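# Move the box from closed hive onto open hive

## Task

Take the box resting on the roof of the closed hive and place it squarely on top of the open hive so it covers the jars. Every jar has to finish in the spot it started in, and no object may drop freely more than a few centimetres. Arm feet in metres, with headings in degrees counter-clockwise from +x: arm1 x=-0.27 y=-0.67 z=+1.13 facing +19; arm2 x=-0.30 y=-0.15 z=+1.13 facing -10; arm3 x=+0.92 y=-0.03 z=+1.08 facing -175; arm4 x=+0.24 y=+0.68 z=+1.11 facing -95. At the end every gripper must release and every arm must back away. The box has to stay in place on its own, without any robot holding it. Nothing may be pushed out of the work area or onto the floor.

## Robot and tools

Robots: four identical i2rt Big YAM arms named arm1, arm2, arm3 and arm4. Each has six revolute joints, a two-finger gripper and a wrist camera that rides on top of the hand. With joint1 and joint6 at 0 and the hand level and pointing forward, that camera looks toward the fingertips. The hand can reach roughly 1.0 m from the joint1 axis. There are two fixed room cameras, cam_high and cam_low. Loose objects sometimes get a brief push from outside.

Frames: there is one shared scene frame. Its origin is on the floor and +z points up. The foot positions and headings are listed in the task. Heading 0 means the arm unfolds along +x, and headings increase counter-clockwise. "hand" means the point midway between the fingertips, which is link pinch in the URDF. The hand's z axis runs along the fingers, and its y axis is the direction in which the fingers open and close. No result line prints the foot pose.

Joints. Each value is an absolute target, not an offset. Arm joints are in radians and the gripper is in metres. The number after ± is how close a joint must get to count as done.
- joint1_rad: -2.879 to 2.879 ±0.045. Rotates the whole arm about its foot; positive is counter-clockwise seen from above, and 0 points along the foot's heading.
- joint2_rad: 0 to 3.141 ±0.14. Shoulder. At 0 the upper arm lies roughly level and points backward; increasing it raises the arm and then carries it forward.
- joint3_rad: 0 to 3.019 ±0.09. Elbow. At 0 the forearm is folded back onto the upper arm; larger values straighten it.
- joint4_rad: -1.692 to 1.57 ±0.055. Wrist pitch; positive tips the fingers up.
- joint5_rad: -1.57 to 1.57 ±0.03. Sideways wrist swing; positive goes to the arm's right.
- joint6_rad: -2.094 to 2.094 ±0.035. Hand roll; positive is clockwise when viewed from behind the hand.
- gripper_m: 0 to 0.093 ±0.003. The gap between the fingertips. Each finger pad grips with roughly 50 to 62 N at most, and some grippers manage less.
Joints move at different speeds, so the hand can sweep a wide arc between two postures. Plan clearance with that in mind.

execute_actions(actions, cameras). actions is a list holding either one action or none. An action is an object keyed by robot name ("arm1" to "arm4"). Under each name goes {"joints": {...}}, which maps joint names to absolute targets. You can name any subset of robots and joints. Every motion in the action starts at the same moment, and they may finish at different times. A joint you leave out may keep pushing toward the target it had before. An unknown key or an out-of-range number makes the whole call be rejected, and nothing moves. An empty list only reports state and images. cameras is a list drawn from arm1_cam_wrist, arm2_cam_wrist, arm3_cam_wrist, arm4_cam_wrist, cam_high, cam_low and "all". Leaving it out, or passing null or ["all"], returns every camera; [] returns none. The "pictures" line lists the images in the order they come.
wait(seconds): 0 to 10. Sends no command and returns the same output as an empty action.
zoom_image(camera, region): region is [x0, y0, x1, y1] in pixels, with (0,0) at the top-left corner, and it can be at most 504 by 504. Only cameras with a full image in the latest result can be zoomed.
read_manual(section): returns only the licence texts and never moves anything.
finished_scene(scene): ends the current scene for good, and its result reports whether the task succeeded. Call it only after the box sits steadily by itself and the arms have let go and pulled away.

Result lines. joint_positions gives the current joint values. Joint torques come in joint order without the gripper; they carry per-arm offsets, scale factors and noise, and are not zero even in free air. joint_status tells how each commanded joint finished:
- off_target: the joint stopped away from its target and may still be pushing.
- contact_stop or time_out: the joint now holds the spot where it stopped. After time_out, though, a joint may keep a target near its position, up to 0.375, 0.375, 0.113, 0.225, 0.075 and 0.3 rad for joints 1 to 6, and will go there once nothing blocks it.
- not_followed, or the line "joint command not followed" with a "cause:": a built-in self- and arm-collision check blocked those targets. The arm may retry them on later actions. The gripper part of that action still runs.
on_its_own lists what is happening without a command from this call; there, "held at" is the target being held, not the actual position. To relieve a joint that keeps pushing, command it to its reported position. A very small change from the current value may produce no motion. A joint that carries a load tends to sag.

Hazards. The arms do not stop on contact and can press very hard. Two robots pressing hard against each other fails the task outright, and a hard collision may fail it too. The collision check can react too late, and it ignores fingers, gripper housings and wrist cameras. Motors warm up while holding a load, and the scene keeps running while you compose a reply. A MOTOR HOT line appears at 85 °C. At 100 °C an OVER-TEMPERATURE FAULT line appears, that arm goes limp and falls, and its joint_status shows limit_stop_at_motor_heat; resend its targets once it has cooled. Drops, slips, slamming, and objects falling or leaving the work area all count against you. Lower the box gently until it rests on the hive, make sure the jars stay undisturbed, open the grippers, and only then withdraw the arms.

Each tool is called after "Request:" as a command line: name --argument value for each argument, lists and objects as JSON in quotes; but a table of rows of numbers goes row by row, as --pt "numbers of a row", without its own name.

## Session

Request:
execute_actions --actions '[]'

Scene clock: 0.00 s.
Joint torques (N m, as the arm reports them, + toward a larger angle): no reading
Motor temperatures (°C, as the motors report them): arm1=[23 23 23 22 22 23] | arm2=[25 26 22 24 22 21] | arm3=[23 21 24 23 21 23] | arm4=[21 24 24 24 21 24]
arm1.joint_positions: joint1_rad=-0.018 joint2_rad=+0.505 joint3_rad=+1.355 joint4_rad=-1.407 joint5_rad=-0.271 joint6_rad=+0.366 gripper_m=+0.094
arm1.joint_status: not commanded
arm1.hand: x=-0.1165 y=-0.5684 z=+1.6665 quat_wxyz=(-0.414, +0.046, -0.867, -0.273) (m; scene frame)
arm2.joint_positions: joint1_rad=+0.100 joint2_rad=+0.608 joint3_rad=+1.411 joint4_rad=-1.372 joint5_rad=-0.011 joint6_rad=+0.045 gripper_m=+0.094
arm2.joint_status: not commanded
arm2.hand: x=-0.0736 y=-0.1643 z=+1.6747 quat_wxyz=(-0.480, -0.048, -0.876, +0.002) (m; scene frame)
arm3.joint_positions: joint1_rad=-0.228 joint2_rad=+0.602 joint3_rad=+1.473 joint4_rad=-1.534 joint5_rad=+0.300 joint6_rad=+0.302 gripper_m=+0.094
arm3.joint_status: not commanded
arm3.hand: x=+0.7578 y=+0.0422 z=+1.6285 quat_wxyz=(+0.099, -0.849, +0.259, +0.449) (m; scene frame)
arm4.joint_positions: joint1_rad=+0.211 joint2_rad=+0.634 joint3_rad=+1.371 joint4_rad=-1.339 joint5_rad=+0.015 joint6_rad=+0.122 gripper_m=+0.095
arm4.joint_status: not commanded
arm4.hand: x=+0.2625 y=+0.4398 z=+1.6370 quat_wxyz=(-0.369, -0.628, -0.620, +0.291) (m; scene frame)
pictures: arm1_cam_wrist, arm2_cam_wrist, arm3_cam_wrist, arm4_cam_wrist, cam_high, cam_low
Images, in order (width x height): arm1_cam_wrist 616x616, arm2_cam_wrist 616x616, arm3_cam_wrist 616x616, arm4_cam_wrist 616x616, cam_high 896x504, cam_low 896x504.

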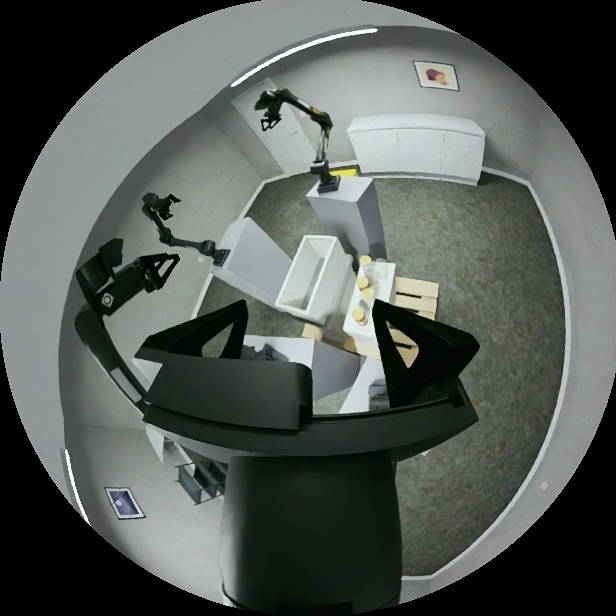

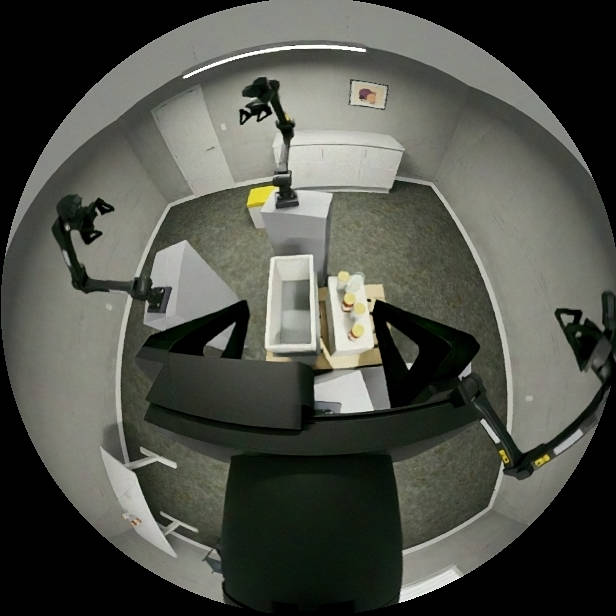

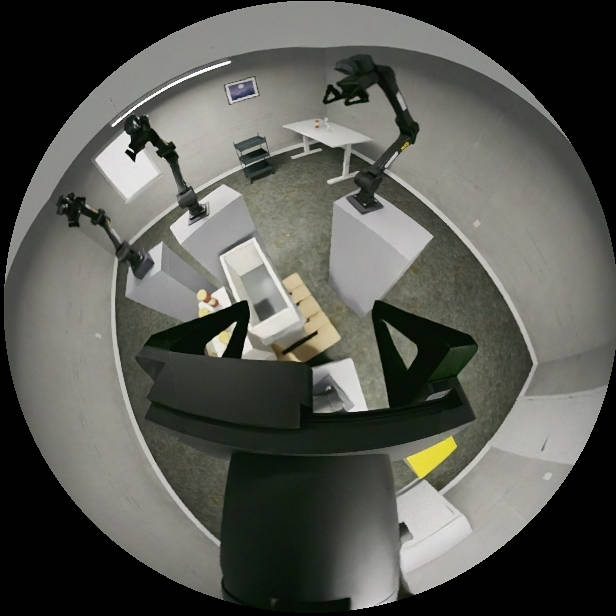

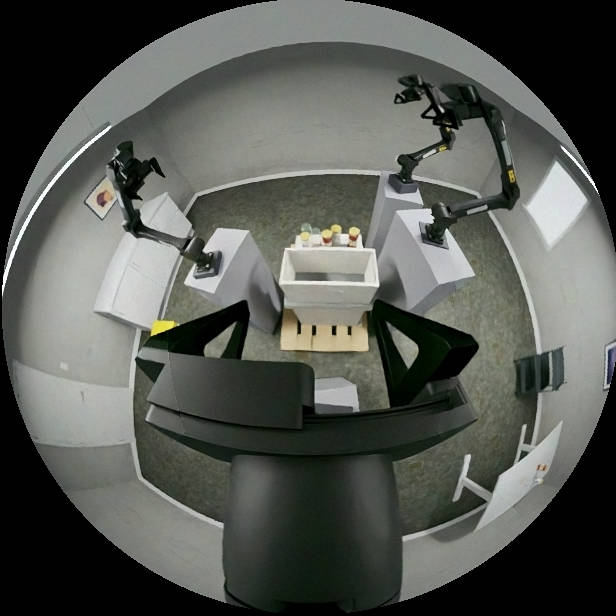

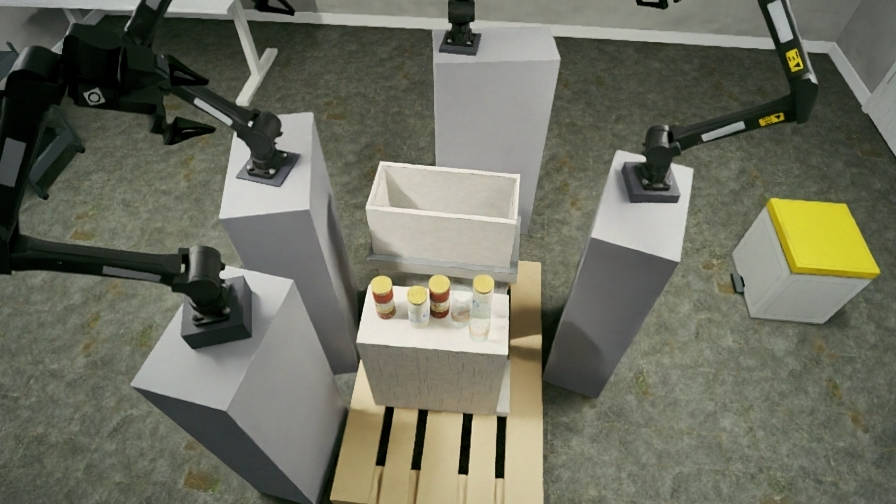

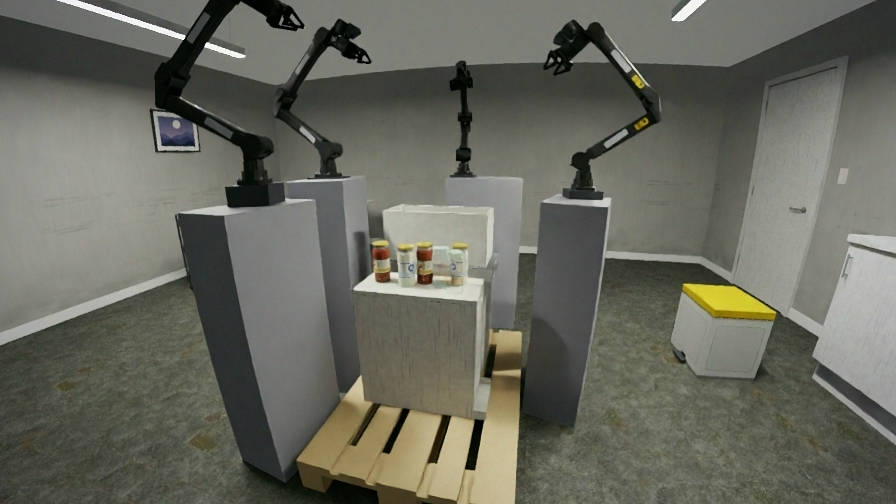

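Request:
zoom_image --camera "cam_high" --region '[320, 140, 580, 430]'

Request:
zoom_image --camera "cam_low" --region '[330, 180, 550, 430]'

Request:
zoom_image --camera "arm2_cam_wrist" --region '[240, 230, 420, 400]'

Region (320, 140, 580, 430) of cam_high's 896x504 image, scaled by 1.738, with more detail than that image has; it fills the left 452 columns of this view, and the rest is white.

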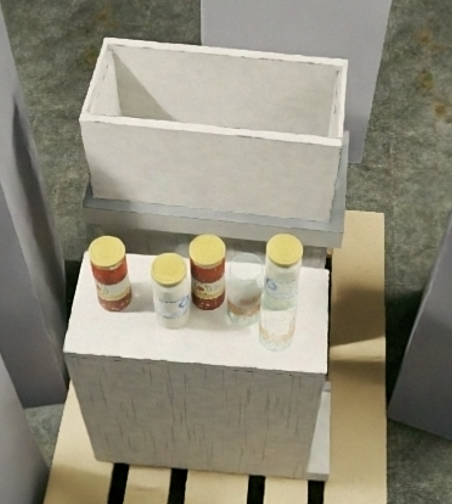

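Region (330, 180, 550, 430) of cam_low's 896x504 image, scaled by 2.016, with more detail than that image has; it fills the left 444 columns of this view, and the rest is white.

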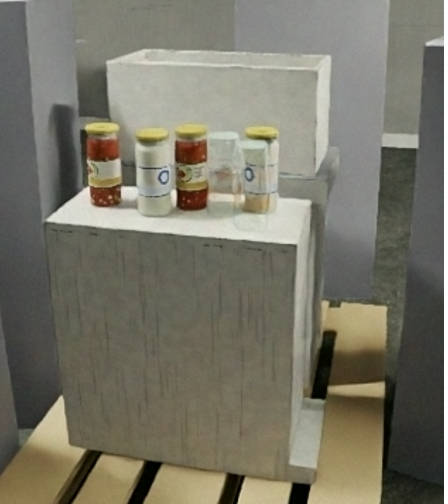

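Region (240, 230, 420, 400) of arm2_cam_wrist's 616x616 image, scaled by 2.800, with more detail than that image has.

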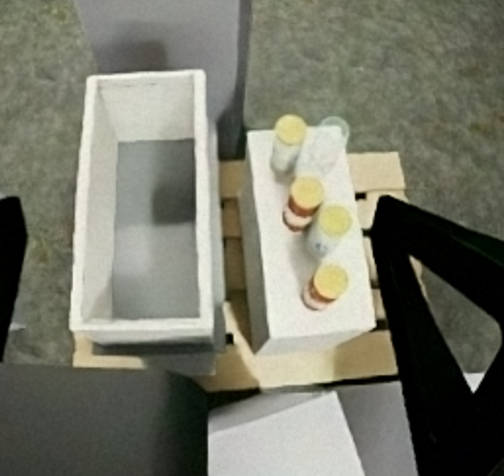

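Request:
zoom_image --camera "cam_high" --region '[0, 0, 400, 400]'

Request:
zoom_image --camera "cam_high" --region '[400, 0, 760, 300]'

Request:
zoom_image --camera "arm4_cam_wrist" --region '[240, 200, 420, 370]'

Request:
zoom_image --camera "arm1_cam_wrist" --region '[260, 210, 450, 390]'

Region (0, 0, 400, 400) of cam_high's 896x504 image, scaled by 1.260, with more detail than that image has.

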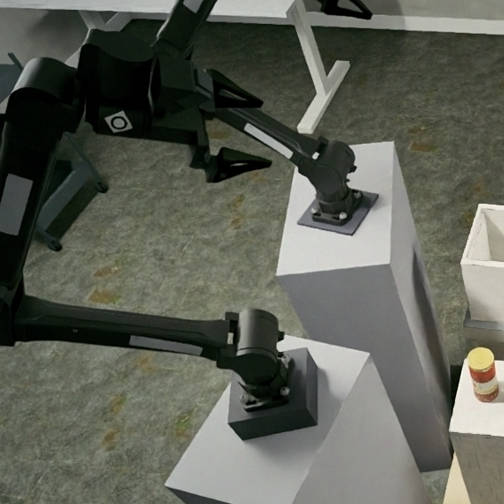

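Region (400, 0, 760, 300) of cam_high's 896x504 image, scaled by 1.400, with more detail than that image has.

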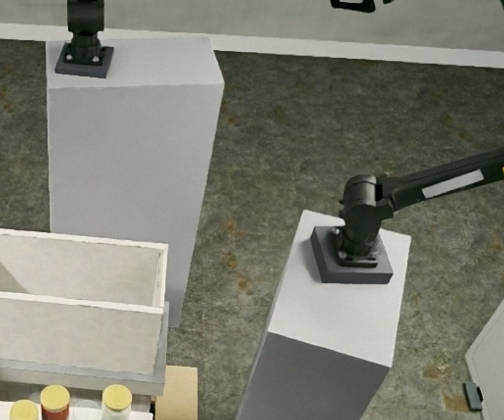

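Region (240, 200, 420, 370) of arm4_cam_wrist's 616x616 image, scaled by 2.800, with more detail than that image has.

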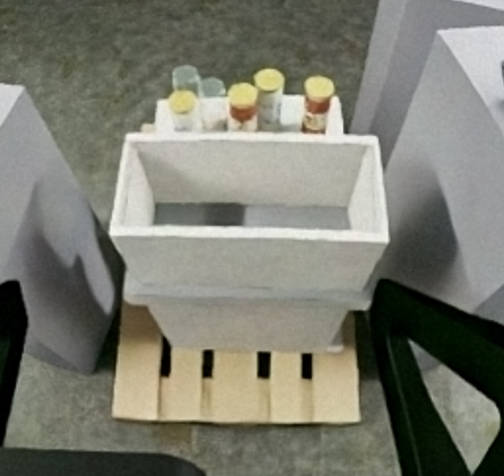

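Region (260, 210, 450, 390) of arm1_cam_wrist's 616x616 image, scaled by 2.653, with more detail than that image has; it fills the top 477 rows of this view, and the rest is white.

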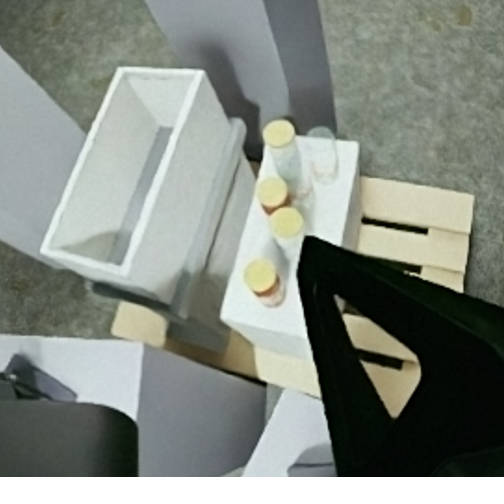

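Request:
execute_actions --actions '[{"arm1":{"joints":{"joint1_rad":0.154,"joint2_rad":1.641,"joint3_rad":1.121,"joint4_rad":-0.39,"joint5_rad":0,"joint6_rad":0}},"arm2":{"joints":{"joint1_rad":0.573,"joint2_rad":1.46,"joint3_rad":0.643,"joint4_rad":-0.754,"joint5_rad":0,"joint6_rad":1.93}},"arm3":{"joints":{"joint1_rad":-0.11,"joint2_rad":1.64,"joint3_rad":1.034,"joint4_rad":-0.964,"joint5_rad":0,"joint6_rad":-1.63}}}]'

Scene clock: 6.10 s.
Joint torques (N m, as the arm reports them, + toward a larger angle): arm1=[  1.12 -14.12   8.49   2.52   0.19  -0.05] | arm2=[ 0.57 -6.98  6.95  0.72  0.14 -0.1 ] | arm3=[ -0.09 -11.96   9.05   0.31  -0.2   -0.07] | arm4=[-1.86  1.22 11.81  1.76 -0.08 -0.01]
Motor temperatures (°C, as the motors report them): arm1=[23 23 24 22 22 23] | arm2=[25 26 24 24 22 21] | arm3=[23 21 25 23 21 23] | arm4=[21 24 26 24 21 24]
arm1.joint_positions: joint1_rad=+0.148 joint2_rad=+1.634 joint3_rad=+1.113 joint4_rad=-0.405 joint5_rad=-0.004 joint6_rad=+0.014 gripper_m=+0.094
arm1.joint_status: all done
arm1.hand: x=+0.2523 y=-0.3910 z=+1.2506 quat_wxyz=(-0.307, +0.223, -0.922, -0.080) (m; scene frame)
arm2.joint_positions: joint1_rad=+0.577 joint2_rad=+1.451 joint3_rad=+0.638 joint4_rad=-0.765 joint5_rad=+0.000 joint6_rad=+1.920 gripper_m=+0.094
arm2.joint_status: all done
arm2.hand: x=-0.0151 y=-0.0305 z=+1.1209 quat_wxyz=(+0.001, -0.687, -0.727, +0.003) (m; scene frame)
arm3.joint_positions: joint1_rad=-0.113 joint2_rad=+1.635 joint3_rad=+1.016 joint4_rad=-0.974 joint5_rad=+0.003 joint6_rad=-1.620 gripper_m=+0.094
arm3.joint_status: all done
arm3.hand: x=+0.5046 y=-0.0195 z=+1.1219 quat_wxyz=(-0.001, -0.700, -0.715, -0.006) (m; scene frame)
arm4.joint_positions: joint1_rad=+0.211 joint2_rad=+0.634 joint3_rad=+1.371 joint4_rad=-1.339 joint5_rad=+0.015 joint6_rad=+0.122 gripper_m=+0.095
arm4.joint_status: not commanded
arm4.hand: x=+0.2625 y=+0.4398 z=+1.6370 quat_wxyz=(-0.369, -0.628, -0.620, +0.291) (m; scene frame)
pictures: arm1_cam_wrist, arm2_cam_wrist, arm3_cam_wrist, arm4_cam_wrist, cam_high, cam_low
Images, in order (width x height): arm1_cam_wrist 616x616, arm2_cam_wrist 616x616, arm3_cam_wrist 616x616, arm4_cam_wrist 616x616, cam_high 896x504, cam_low 896x504.

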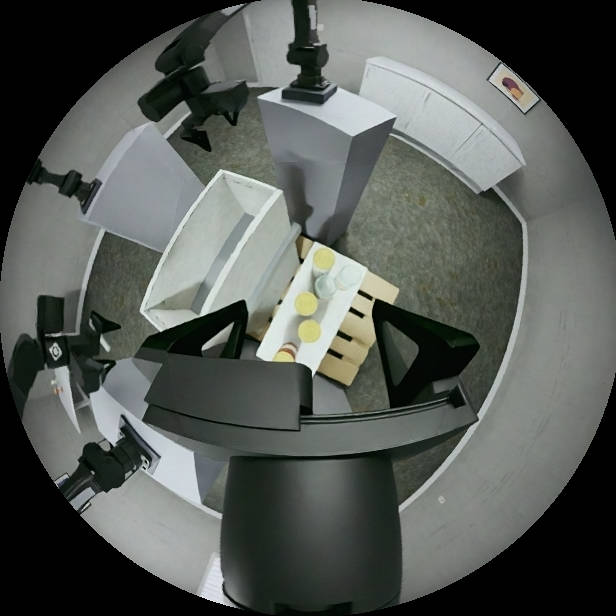

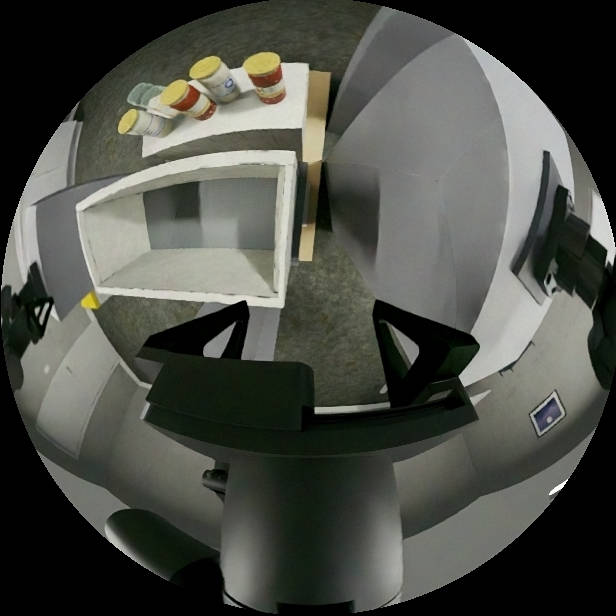

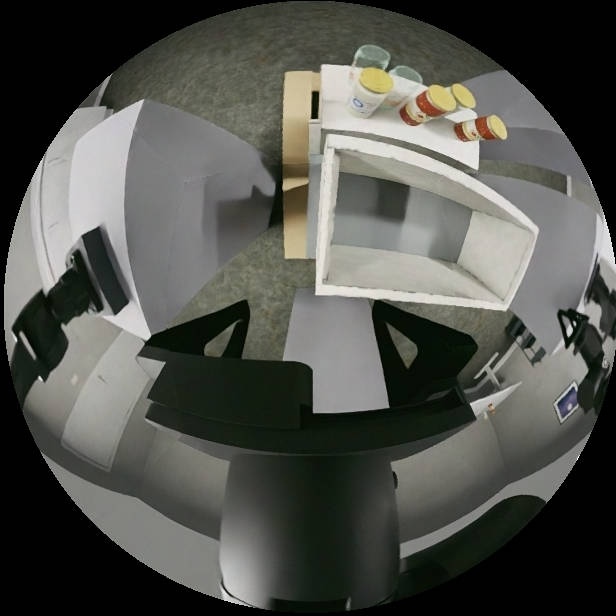

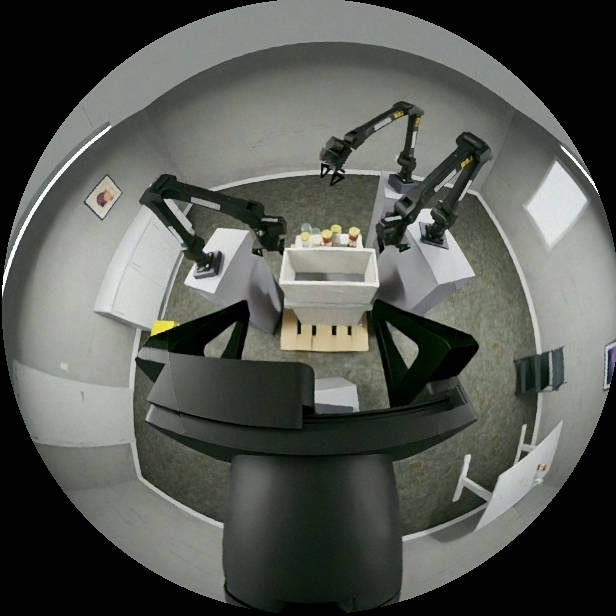

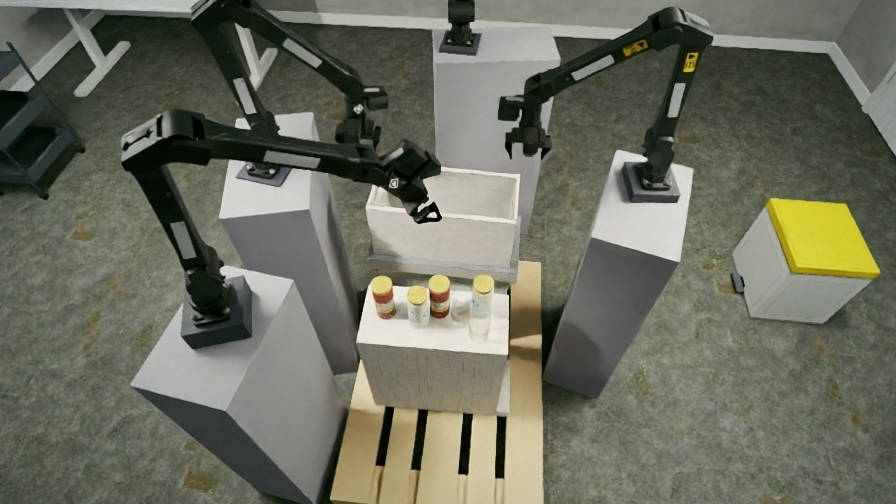

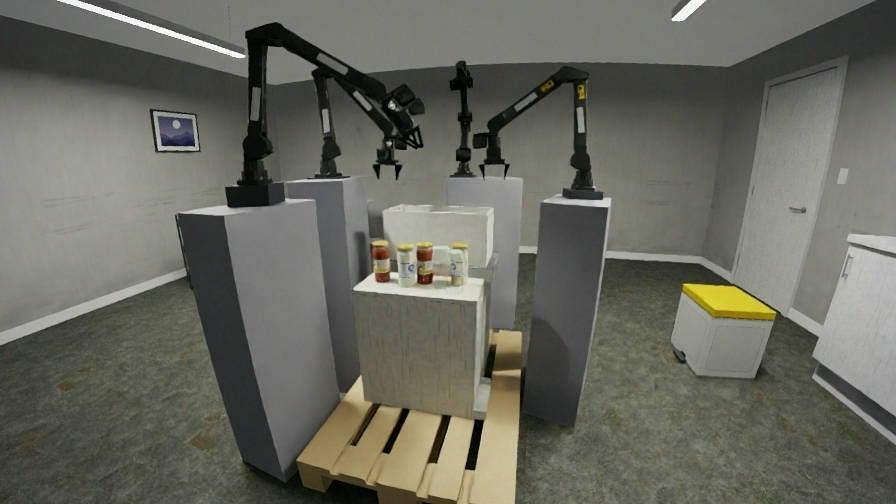

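Request:
zoom_image --camera "arm1_cam_wrist" --region '[230, 220, 410, 400]'

Request:
zoom_image --camera "arm2_cam_wrist" --region '[60, 40, 360, 320]'

Request:
zoom_image --camera "arm3_cam_wrist" --region '[260, 30, 560, 320]'

Region (230, 220, 410, 400) of arm1_cam_wrist's 616x616 image, scaled by 2.800, with more detail than that image has.

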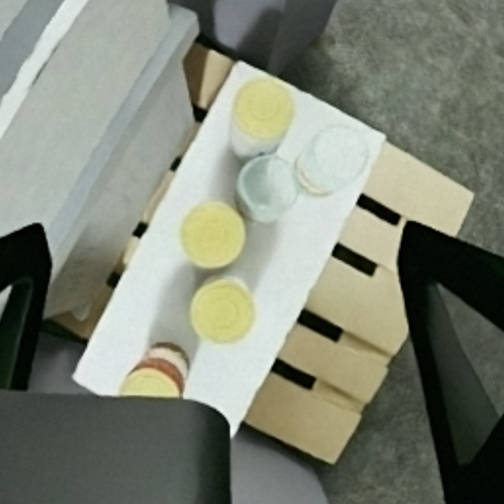

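Region (60, 40, 360, 320) of arm2_cam_wrist's 616x616 image, scaled by 1.680, with more detail than that image has; it fills the top 470 rows of this view, and the rest is white.

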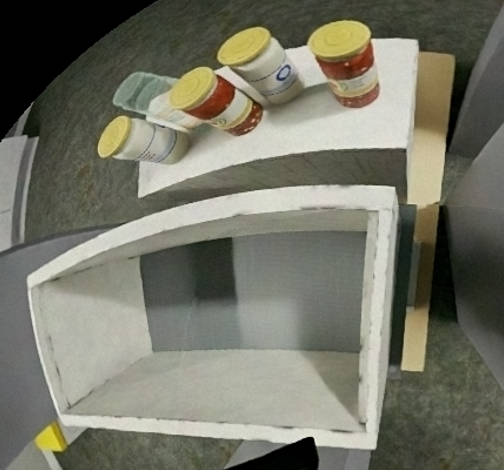

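Region (260, 30, 560, 320) of arm3_cam_wrist's 616x616 image, scaled by 1.680, with more detail than that image has; it fills the top 487 rows of this view, and the rest is white.

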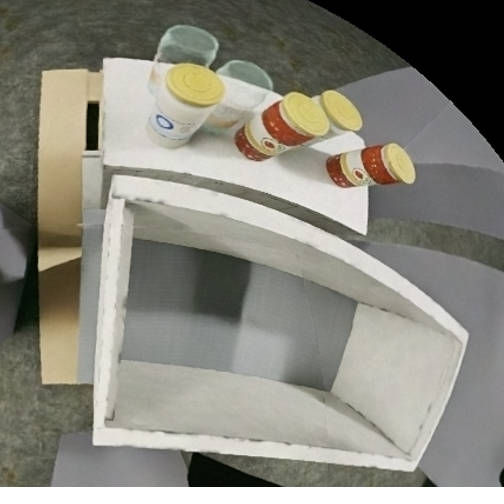

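Request:
execute_actions --actions '[{"arm1":{"joints":{"joint1_rad":-0.3,"joint2_rad":0.6,"joint3_rad":1.0,"joint4_rad":-1.2}},"arm2":{"joints":{"joint1_rad":0.465,"joint2_rad":1.738,"joint3_rad":0.658,"joint4_rad":-0.48,"joint6_rad":1.89}},"arm3":{"joints":{"joint1_rad":0.0,"joint2_rad":1.83,"joint3_rad":1.02,"joint4_rad":-0.74,"joint6_rad":-1.44}}}]' --cameras '["arm2_cam_wrist","arm3_cam_wrist","cam_low","cam_high"]'

Scene clock: 10.07 s.
Joint torques (N m, as the arm reports them, + toward a larger angle): arm1=[ 0.83 -0.38  9.85  1.68  0.   -0.04] | arm2=[ 1.18 -9.37  5.8   0.69  0.14 -0.22] | arm3=[ -0.96 -14.62   6.94   0.36  -0.14   0.14] | arm4=[-1.69  1.13 11.76  2.01 -0.09 -0.03]
Motor temperatures (°C, as the motors report them): arm1=[23 23 24 22 22 23] | arm2=[25 26 24 24 22 21] | arm3=[23 21 26 23 21 23] | arm4=[21 24 26 24 21 24]
arm1.joint_positions: joint1_rad=-0.301 joint2_rad=+0.604 joint3_rad=+0.980 joint4_rad=-1.192 joint5_rad=+0.001 joint6_rad=+0.012 gripper_m=+0.094
arm1.joint_status: all done
arm1.hand: x=+0.0006 y=-0.6585 z=+1.4959 quat_wxyz=(-0.369, +0.012, -0.929, -0.008) (m; scene frame)
arm2.joint_positions: joint1_rad=+0.462 joint2_rad=+1.738 joint3_rad=+0.638 joint4_rad=-0.491 joint5_rad=+0.000 joint6_rad=+1.899 gripper_m=+0.094
arm2.joint_status: all done
arm2.hand: x=+0.0117 y=-0.0592 z=+1.0360 quat_wxyz=(+0.004, -0.721, -0.693, +0.009) (m; scene frame)
arm3.joint_positions: joint1_rad=+0.007 joint2_rad=+1.841 joint3_rad=+1.012 joint4_rad=-0.750 joint5_rad=+0.001 joint6_rad=-1.449 gripper_m=+0.094
arm3.joint_status: all done
arm3.hand: x=+0.4801 y=-0.0719 z=+1.0353 quat_wxyz=(+0.004, -0.718, -0.696, +0.000) (m; scene frame)
arm4.joint_positions: joint1_rad=+0.211 joint2_rad=+0.634 joint3_rad=+1.371 joint4_rad=-1.339 joint5_rad=+0.015 joint6_rad=+0.122 gripper_m=+0.095
arm4.joint_status: not commanded
arm4.hand: x=+0.2625 y=+0.4398 z=+1.6370 quat_wxyz=(-0.369, -0.628, -0.620, +0.291) (m; scene frame)
pictures: arm2_cam_wrist, arm3_cam_wrist, cam_high, cam_low
Images, in order (width x height): arm2_cam_wrist 616x616, arm3_cam_wrist 616x616, cam_high 896x504, cam_low 896x504.

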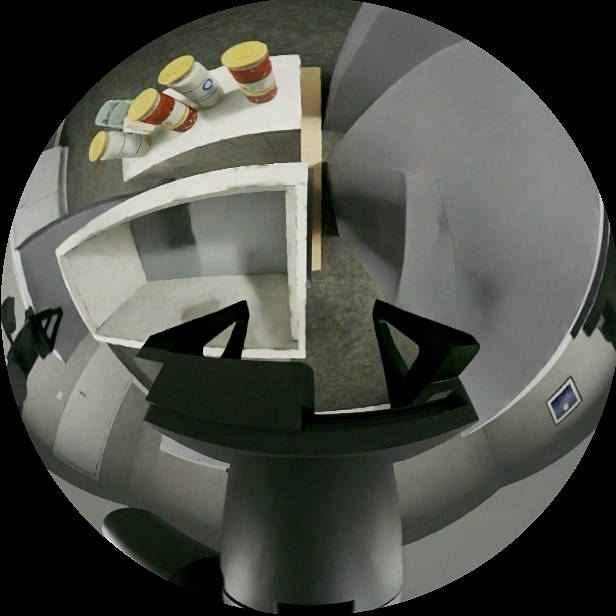

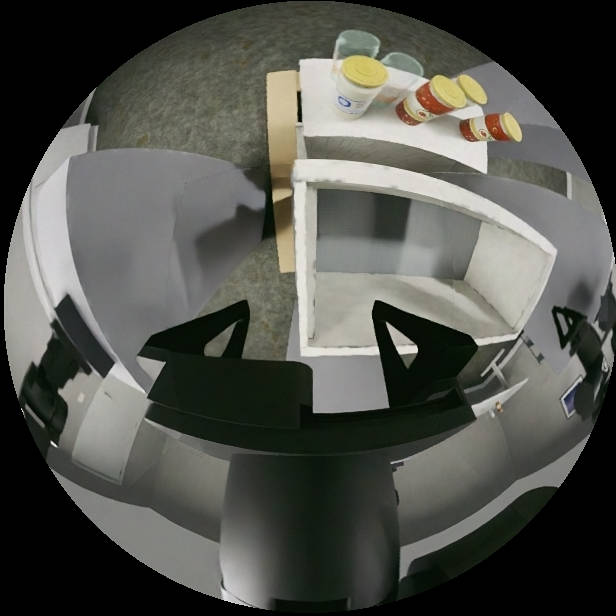

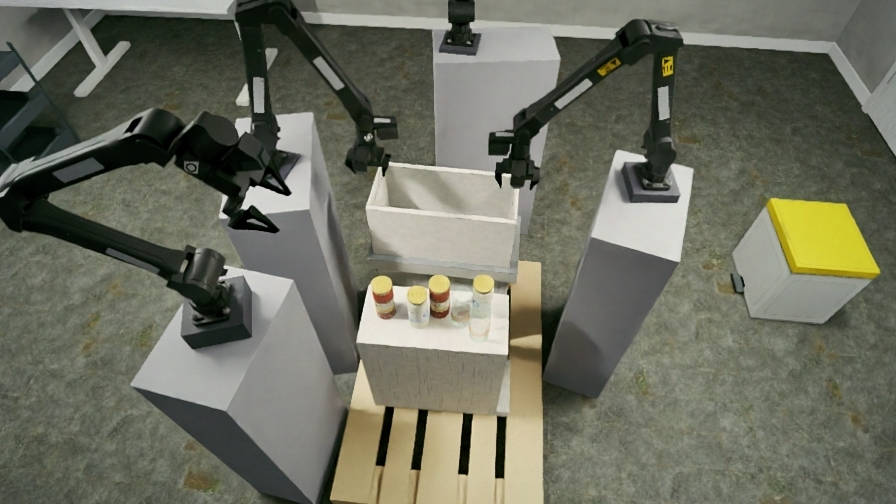

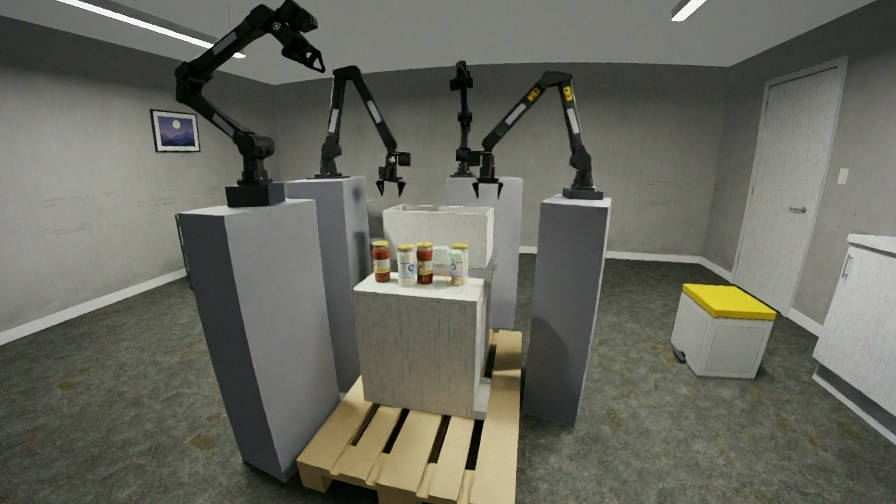

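Request:
execute_actions --actions '[{"arm2":{"joints":{"joint1_rad":0.474,"joint2_rad":1.875,"joint3_rad":0.69,"joint4_rad":-0.365}},"arm3":{"joints":{"joint1_rad":-0.008,"joint2_rad":1.925,"joint3_rad":1.005,"joint4_rad":-0.635}}}]' --cameras '[]'

Request:
execute_actions --actions '[{"arm2":{"joints":{"joint2_rad":2.045,"joint3_rad":0.70,"joint4_rad":-0.195}},"arm3":{"joints":{"joint2_rad":2.03,"joint3_rad":0.995,"joint4_rad":-0.51}}}]' --cameras '["arm2_cam_wrist","arm3_cam_wrist","cam_low","cam_high"]'

Scene clock: 11.53 s.
Joint torques (N m, as the arm reports them, + toward a larger angle): arm1=[ 0.69  0.11  9.88  1.73  0.   -0.04] | arm2=[  1.46 -10.29   4.03   0.75   0.14  -0.22] | arm3=[ -0.94 -14.25   5.98   0.4   -0.14   0.14] | arm4=[-1.88  1.29 11.63  1.76 -0.1  -0.03]
Motor temperatures (°C, as the motors report them): arm1=[23 23 25 22 22 23] | arm2=[25 26 24 24 22 21] | arm3=[23 22 26 23 21 23] | arm4=[21 24 27 24 21 24]
arm1.joint_positions: joint1_rad=-0.301 joint2_rad=+0.604 joint3_rad=+0.980 joint4_rad=-1.192 joint5_rad=+0.001 joint6_rad=+0.012 gripper_m=+0.094
arm1.joint_status: not commanded
arm1.hand: x=+0.0006 y=-0.6585 z=+1.4959 quat_wxyz=(-0.369, +0.012, -0.929, -0.008) (m; scene frame)
arm2.joint_positions: joint1_rad=+0.467 joint2_rad=+1.872 joint3_rad=+0.683 joint4_rad=-0.375 joint5_rad=+0.000 joint6_rad=+1.899 gripper_m=+0.094
arm2.joint_status: all done
arm2.hand: x=+0.0329 y=-0.0510 z=+1.0013 quat_wxyz=(-0.002, -0.718, -0.696, -0.003) (m; scene frame)
arm3.joint_positions: joint1_rad=-0.001 joint2_rad=+1.925 joint3_rad=+1.001 joint4_rad=-0.645 joint5_rad=+0.001 joint6_rad=-1.449 gripper_m=+0.094
arm3.joint_status: all done
arm3.hand: x=+0.4765 y=-0.0685 z=+0.9970 quat_wxyz=(+0.007, -0.721, -0.693, +0.004) (m; scene frame)
arm4.joint_positions: joint1_rad=+0.211 joint2_rad=+0.634 joint3_rad=+1.371 joint4_rad=-1.339 joint5_rad=+0.015 joint6_rad=+0.122 gripper_m=+0.095
arm4.joint_status: not commanded
arm4.hand: x=+0.2625 y=+0.4398 z=+1.6370 quat_wxyz=(-0.369, -0.628, -0.620, +0.291) (m; scene frame)
pictures: none
No camera images: the call's "cameras" was empty. Leave "cameras" out to get every camera's image.

Scene clock: 12.47 s.
Joint torques (N m, as the arm reports them, + toward a larger angle): arm1=[ 0.71 -0.03  9.87  1.73  0.   -0.04] | arm2=[  1.54 -11.27   2.5    0.8    0.14  -0.22] | arm3=[ -0.95 -14.99   5.06   0.43  -0.14   0.13] | arm4=[-1.93  1.22 11.86  1.73 -0.09 -0.03]
Motor temperatures (°C, as the motors report them): arm1=[23 23 25 22 22 23] | arm2=[25 26 24 24 22 21] | arm3=[23 22 26 23 21 23] | arm4=[21 24 27 24 21 24]
arm1.joint_positions: joint1_rad=-0.301 joint2_rad=+0.604 joint3_rad=+0.980 joint4_rad=-1.192 joint5_rad=+0.001 joint6_rad=+0.012 gripper_m=+0.094
arm1.joint_status: not commanded
arm1.hand: x=+0.0006 y=-0.6585 z=+1.4959 quat_wxyz=(-0.369, +0.012, -0.929, -0.008) (m; scene frame)
arm2.joint_positions: joint1_rad=+0.467 joint2_rad=+2.045 joint3_rad=+0.692 joint4_rad=-0.206 joint5_rad=+0.000 joint6_rad=+1.899 gripper_m=+0.094
arm2.joint_status: all done
arm2.hand: x=+0.0303 y=-0.0518 z=+0.9470 quat_wxyz=(-0.003, -0.718, -0.696, -0.005) (m; scene frame)
arm3.joint_positions: joint1_rad=-0.001 joint2_rad=+2.034 joint3_rad=+0.990 joint4_rad=-0.520 joint5_rad=+0.001 joint6_rad=-1.449 gripper_m=+0.094
arm3.joint_status: all done
arm3.hand: x=+0.4776 y=-0.0681 z=+0.9485 quat_wxyz=(+0.009, -0.720, -0.693, +0.006) (m; scene frame)
arm4.joint_positions: joint1_rad=+0.211 joint2_rad=+0.634 joint3_rad=+1.371 joint4_rad=-1.339 joint5_rad=+0.015 joint6_rad=+0.122 gripper_m=+0.095
arm4.joint_status: not commanded
arm4.hand: x=+0.2625 y=+0.4398 z=+1.6370 quat_wxyz=(-0.369, -0.628, -0.620, +0.291) (m; scene frame)
pictures: arm2_cam_wrist, arm3_cam_wrist, cam_high, cam_low
Images, in order (width x height): arm2_cam_wrist 616x616, arm3_cam_wrist 616x616, cam_high 896x504, cam_low 896x504.

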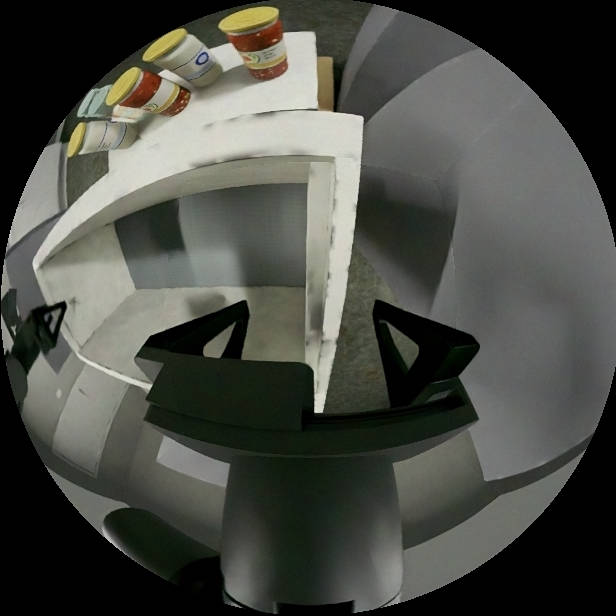

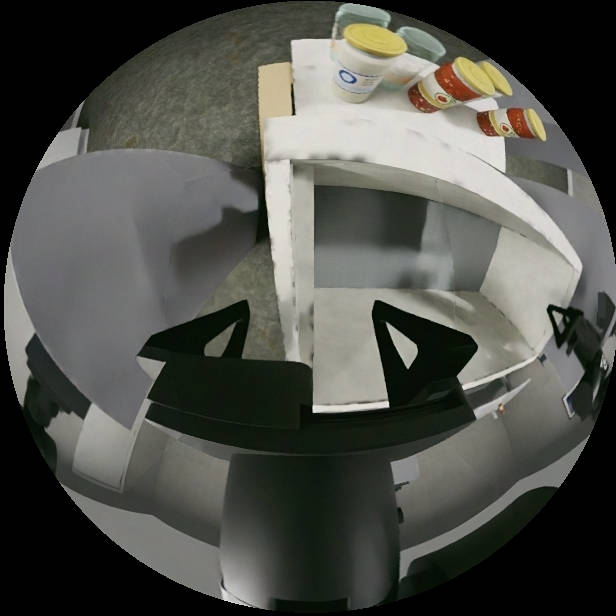

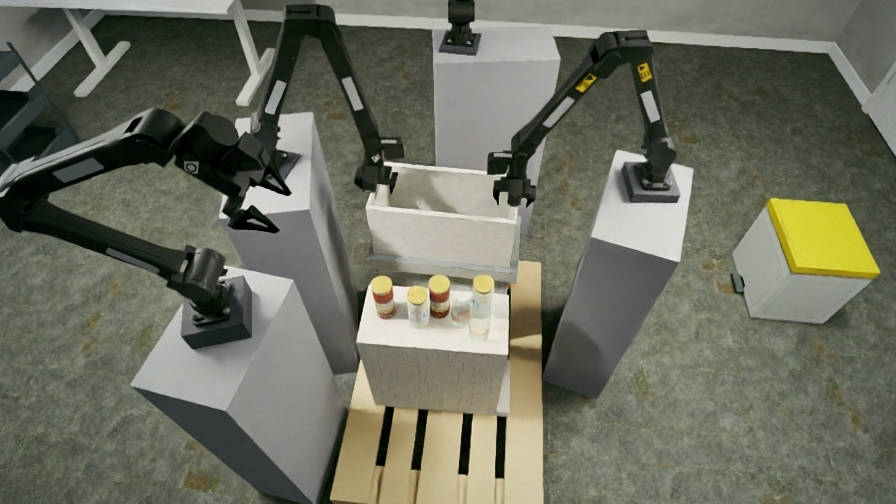

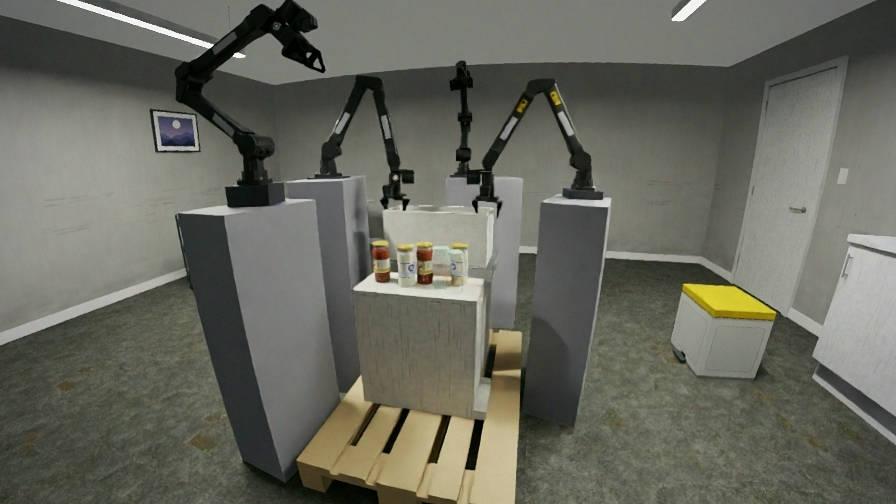

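Request:
execute_actions --actions '[{"arm2":{"joints":{"joint2_rad":2.075,"joint3_rad":0.686,"joint4_rad":-0.168}},"arm3":{"joints":{"joint2_rad":2.053,"joint3_rad":0.984,"joint4_rad":-0.486}}}]' --cameras '["arm2_cam_wrist","arm3_cam_wrist"]'

Scene clock: 13.57 s.
Joint torques (N m, as the arm reports them, + toward a larger angle): arm1=[ 0.64  0.06  9.88  1.73 -0.01 -0.04] | arm2=[ 1.49 -9.84  1.37  0.9   0.14 -0.22] | arm3=[ -0.94 -13.51   4.5    0.46  -0.13   0.14] | arm4=[-1.7   1.36 11.74  1.83 -0.08 -0.03]
Motor temperatures (°C, as the motors report them): arm1=[23 23 25 22 22 23] | arm2=[25 26 24 24 22 21] | arm3=[23 22 26 23 21 23] | arm4=[21 24 27 24 21 24]
arm1.joint_positions: joint1_rad=-0.301 joint2_rad=+0.604 joint3_rad=+0.980 joint4_rad=-1.192 joint5_rad=+0.001 joint6_rad=+0.012 gripper_m=+0.094
arm1.joint_status: not commanded
arm1.hand: x=+0.0006 y=-0.6585 z=+1.4959 quat_wxyz=(-0.369, +0.012, -0.929, -0.008) (m; scene frame)
arm2.joint_positions: joint1_rad=+0.467 joint2_rad=+2.057 joint3_rad=+0.692 joint4_rad=-0.179 joint5_rad=+0.000 joint6_rad=+1.899 gripper_m=+0.094
arm2.joint_status: all done
arm2.hand: x=+0.0333 y=-0.0509 z=+0.9436 quat_wxyz=(-0.007, -0.718, -0.696, -0.012) (m; scene frame)
arm3.joint_positions: joint1_rad=-0.001 joint2_rad=+2.035 joint3_rad=+0.987 joint4_rad=-0.497 joint5_rad=+0.001 joint6_rad=-1.449 gripper_m=+0.094
arm3.joint_status: all done
arm3.hand: x=+0.4740 y=-0.0684 z=+0.9476 quat_wxyz=(+0.015, -0.720, -0.693, +0.013) (m; scene frame)
arm4.joint_positions: joint1_rad=+0.211 joint2_rad=+0.634 joint3_rad=+1.371 joint4_rad=-1.339 joint5_rad=+0.015 joint6_rad=+0.122 gripper_m=+0.095
arm4.joint_status: not commanded
arm4.hand: x=+0.2625 y=+0.4398 z=+1.6370 quat_wxyz=(-0.369, -0.628, -0.620, +0.291) (m; scene frame)
pictures: arm2_cam_wrist, arm3_cam_wrist
Images, in order (width x height): arm2_cam_wrist 616x616, arm3_cam_wrist 616x616.

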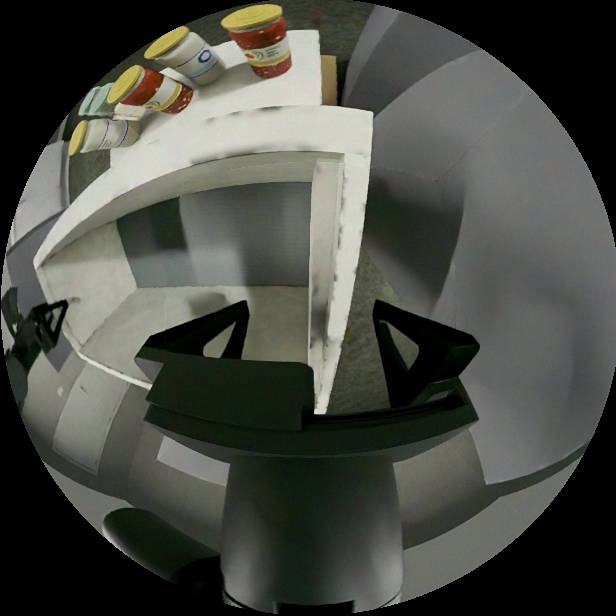

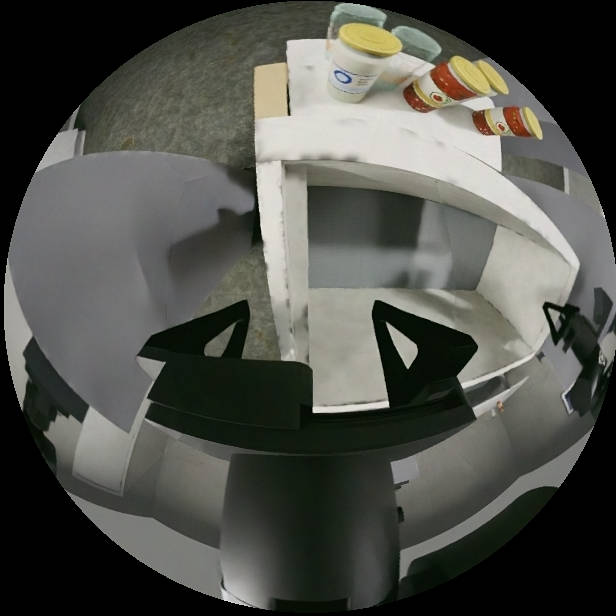

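Request:
execute_actions --actions '[{"arm2":{"joints":{"joint2_rad":2.09,"joint3_rad":0.674}},"arm3":{"joints":{"joint2_rad":2.07,"joint3_rad":0.974}}}]' --cameras '[]'

Scene clock: 14.50 s.
Joint torques (N m, as the arm reports them, + toward a larger angle): arm1=[ 0.73  0.02  9.86  1.72 -0.01 -0.04] | arm2=[ 1.56 -9.67  1.36  0.68  0.14 -0.22] | arm3=[ -0.95 -13.9    4.37   0.33  -0.13   0.14] | arm4=[-1.58  1.38 11.71  1.81 -0.1  -0.04]
Motor temperatures (°C, as the motors report them): arm1=[23 23 25 22 22 23] | arm2=[25 26 24 24 22 21] | arm3=[23 22 26 23 21 23] | arm4=[21 24 27 24 21 24]
arm1.joint_positions: joint1_rad=-0.301 joint2_rad=+0.604 joint3_rad=+0.980 joint4_rad=-1.192 joint5_rad=+0.001 joint6_rad=+0.012 gripper_m=+0.094
arm1.joint_status: not commanded
arm1.hand: x=+0.0006 y=-0.6585 z=+1.4959 quat_wxyz=(-0.369, +0.012, -0.929, -0.008) (m; scene frame)
arm2.joint_positions: joint1_rad=+0.467 joint2_rad=+2.074 joint3_rad=+0.676 joint4_rad=-0.177 joint5_rad=+0.000 joint6_rad=+1.899 gripper_m=+0.094
arm2.joint_status: all done
arm2.hand: x=+0.0190 y=-0.0553 z=+0.9368 quat_wxyz=(+0.001, -0.718, -0.696, +0.002) (m; scene frame)
arm3.joint_positions: joint1_rad=-0.001 joint2_rad=+2.058 joint3_rad=+0.974 joint4_rad=-0.495 joint5_rad=+0.001 joint6_rad=-1.449 gripper_m=+0.094
arm3.joint_status: all done
arm3.hand: x=+0.4874 y=-0.0672 z=+0.9351 quat_wxyz=(+0.004, -0.721, -0.693, +0.000) (m; scene frame)
arm4.joint_positions: joint1_rad=+0.211 joint2_rad=+0.634 joint3_rad=+1.371 joint4_rad=-1.339 joint5_rad=+0.015 joint6_rad=+0.122 gripper_m=+0.095
arm4.joint_status: not commanded
arm4.hand: x=+0.2625 y=+0.4398 z=+1.6370 quat_wxyz=(-0.369, -0.628, -0.620, +0.291) (m; scene frame)
pictures: none
No camera images: the call's "cameras" was empty. Leave "cameras" out to get every camera's image.


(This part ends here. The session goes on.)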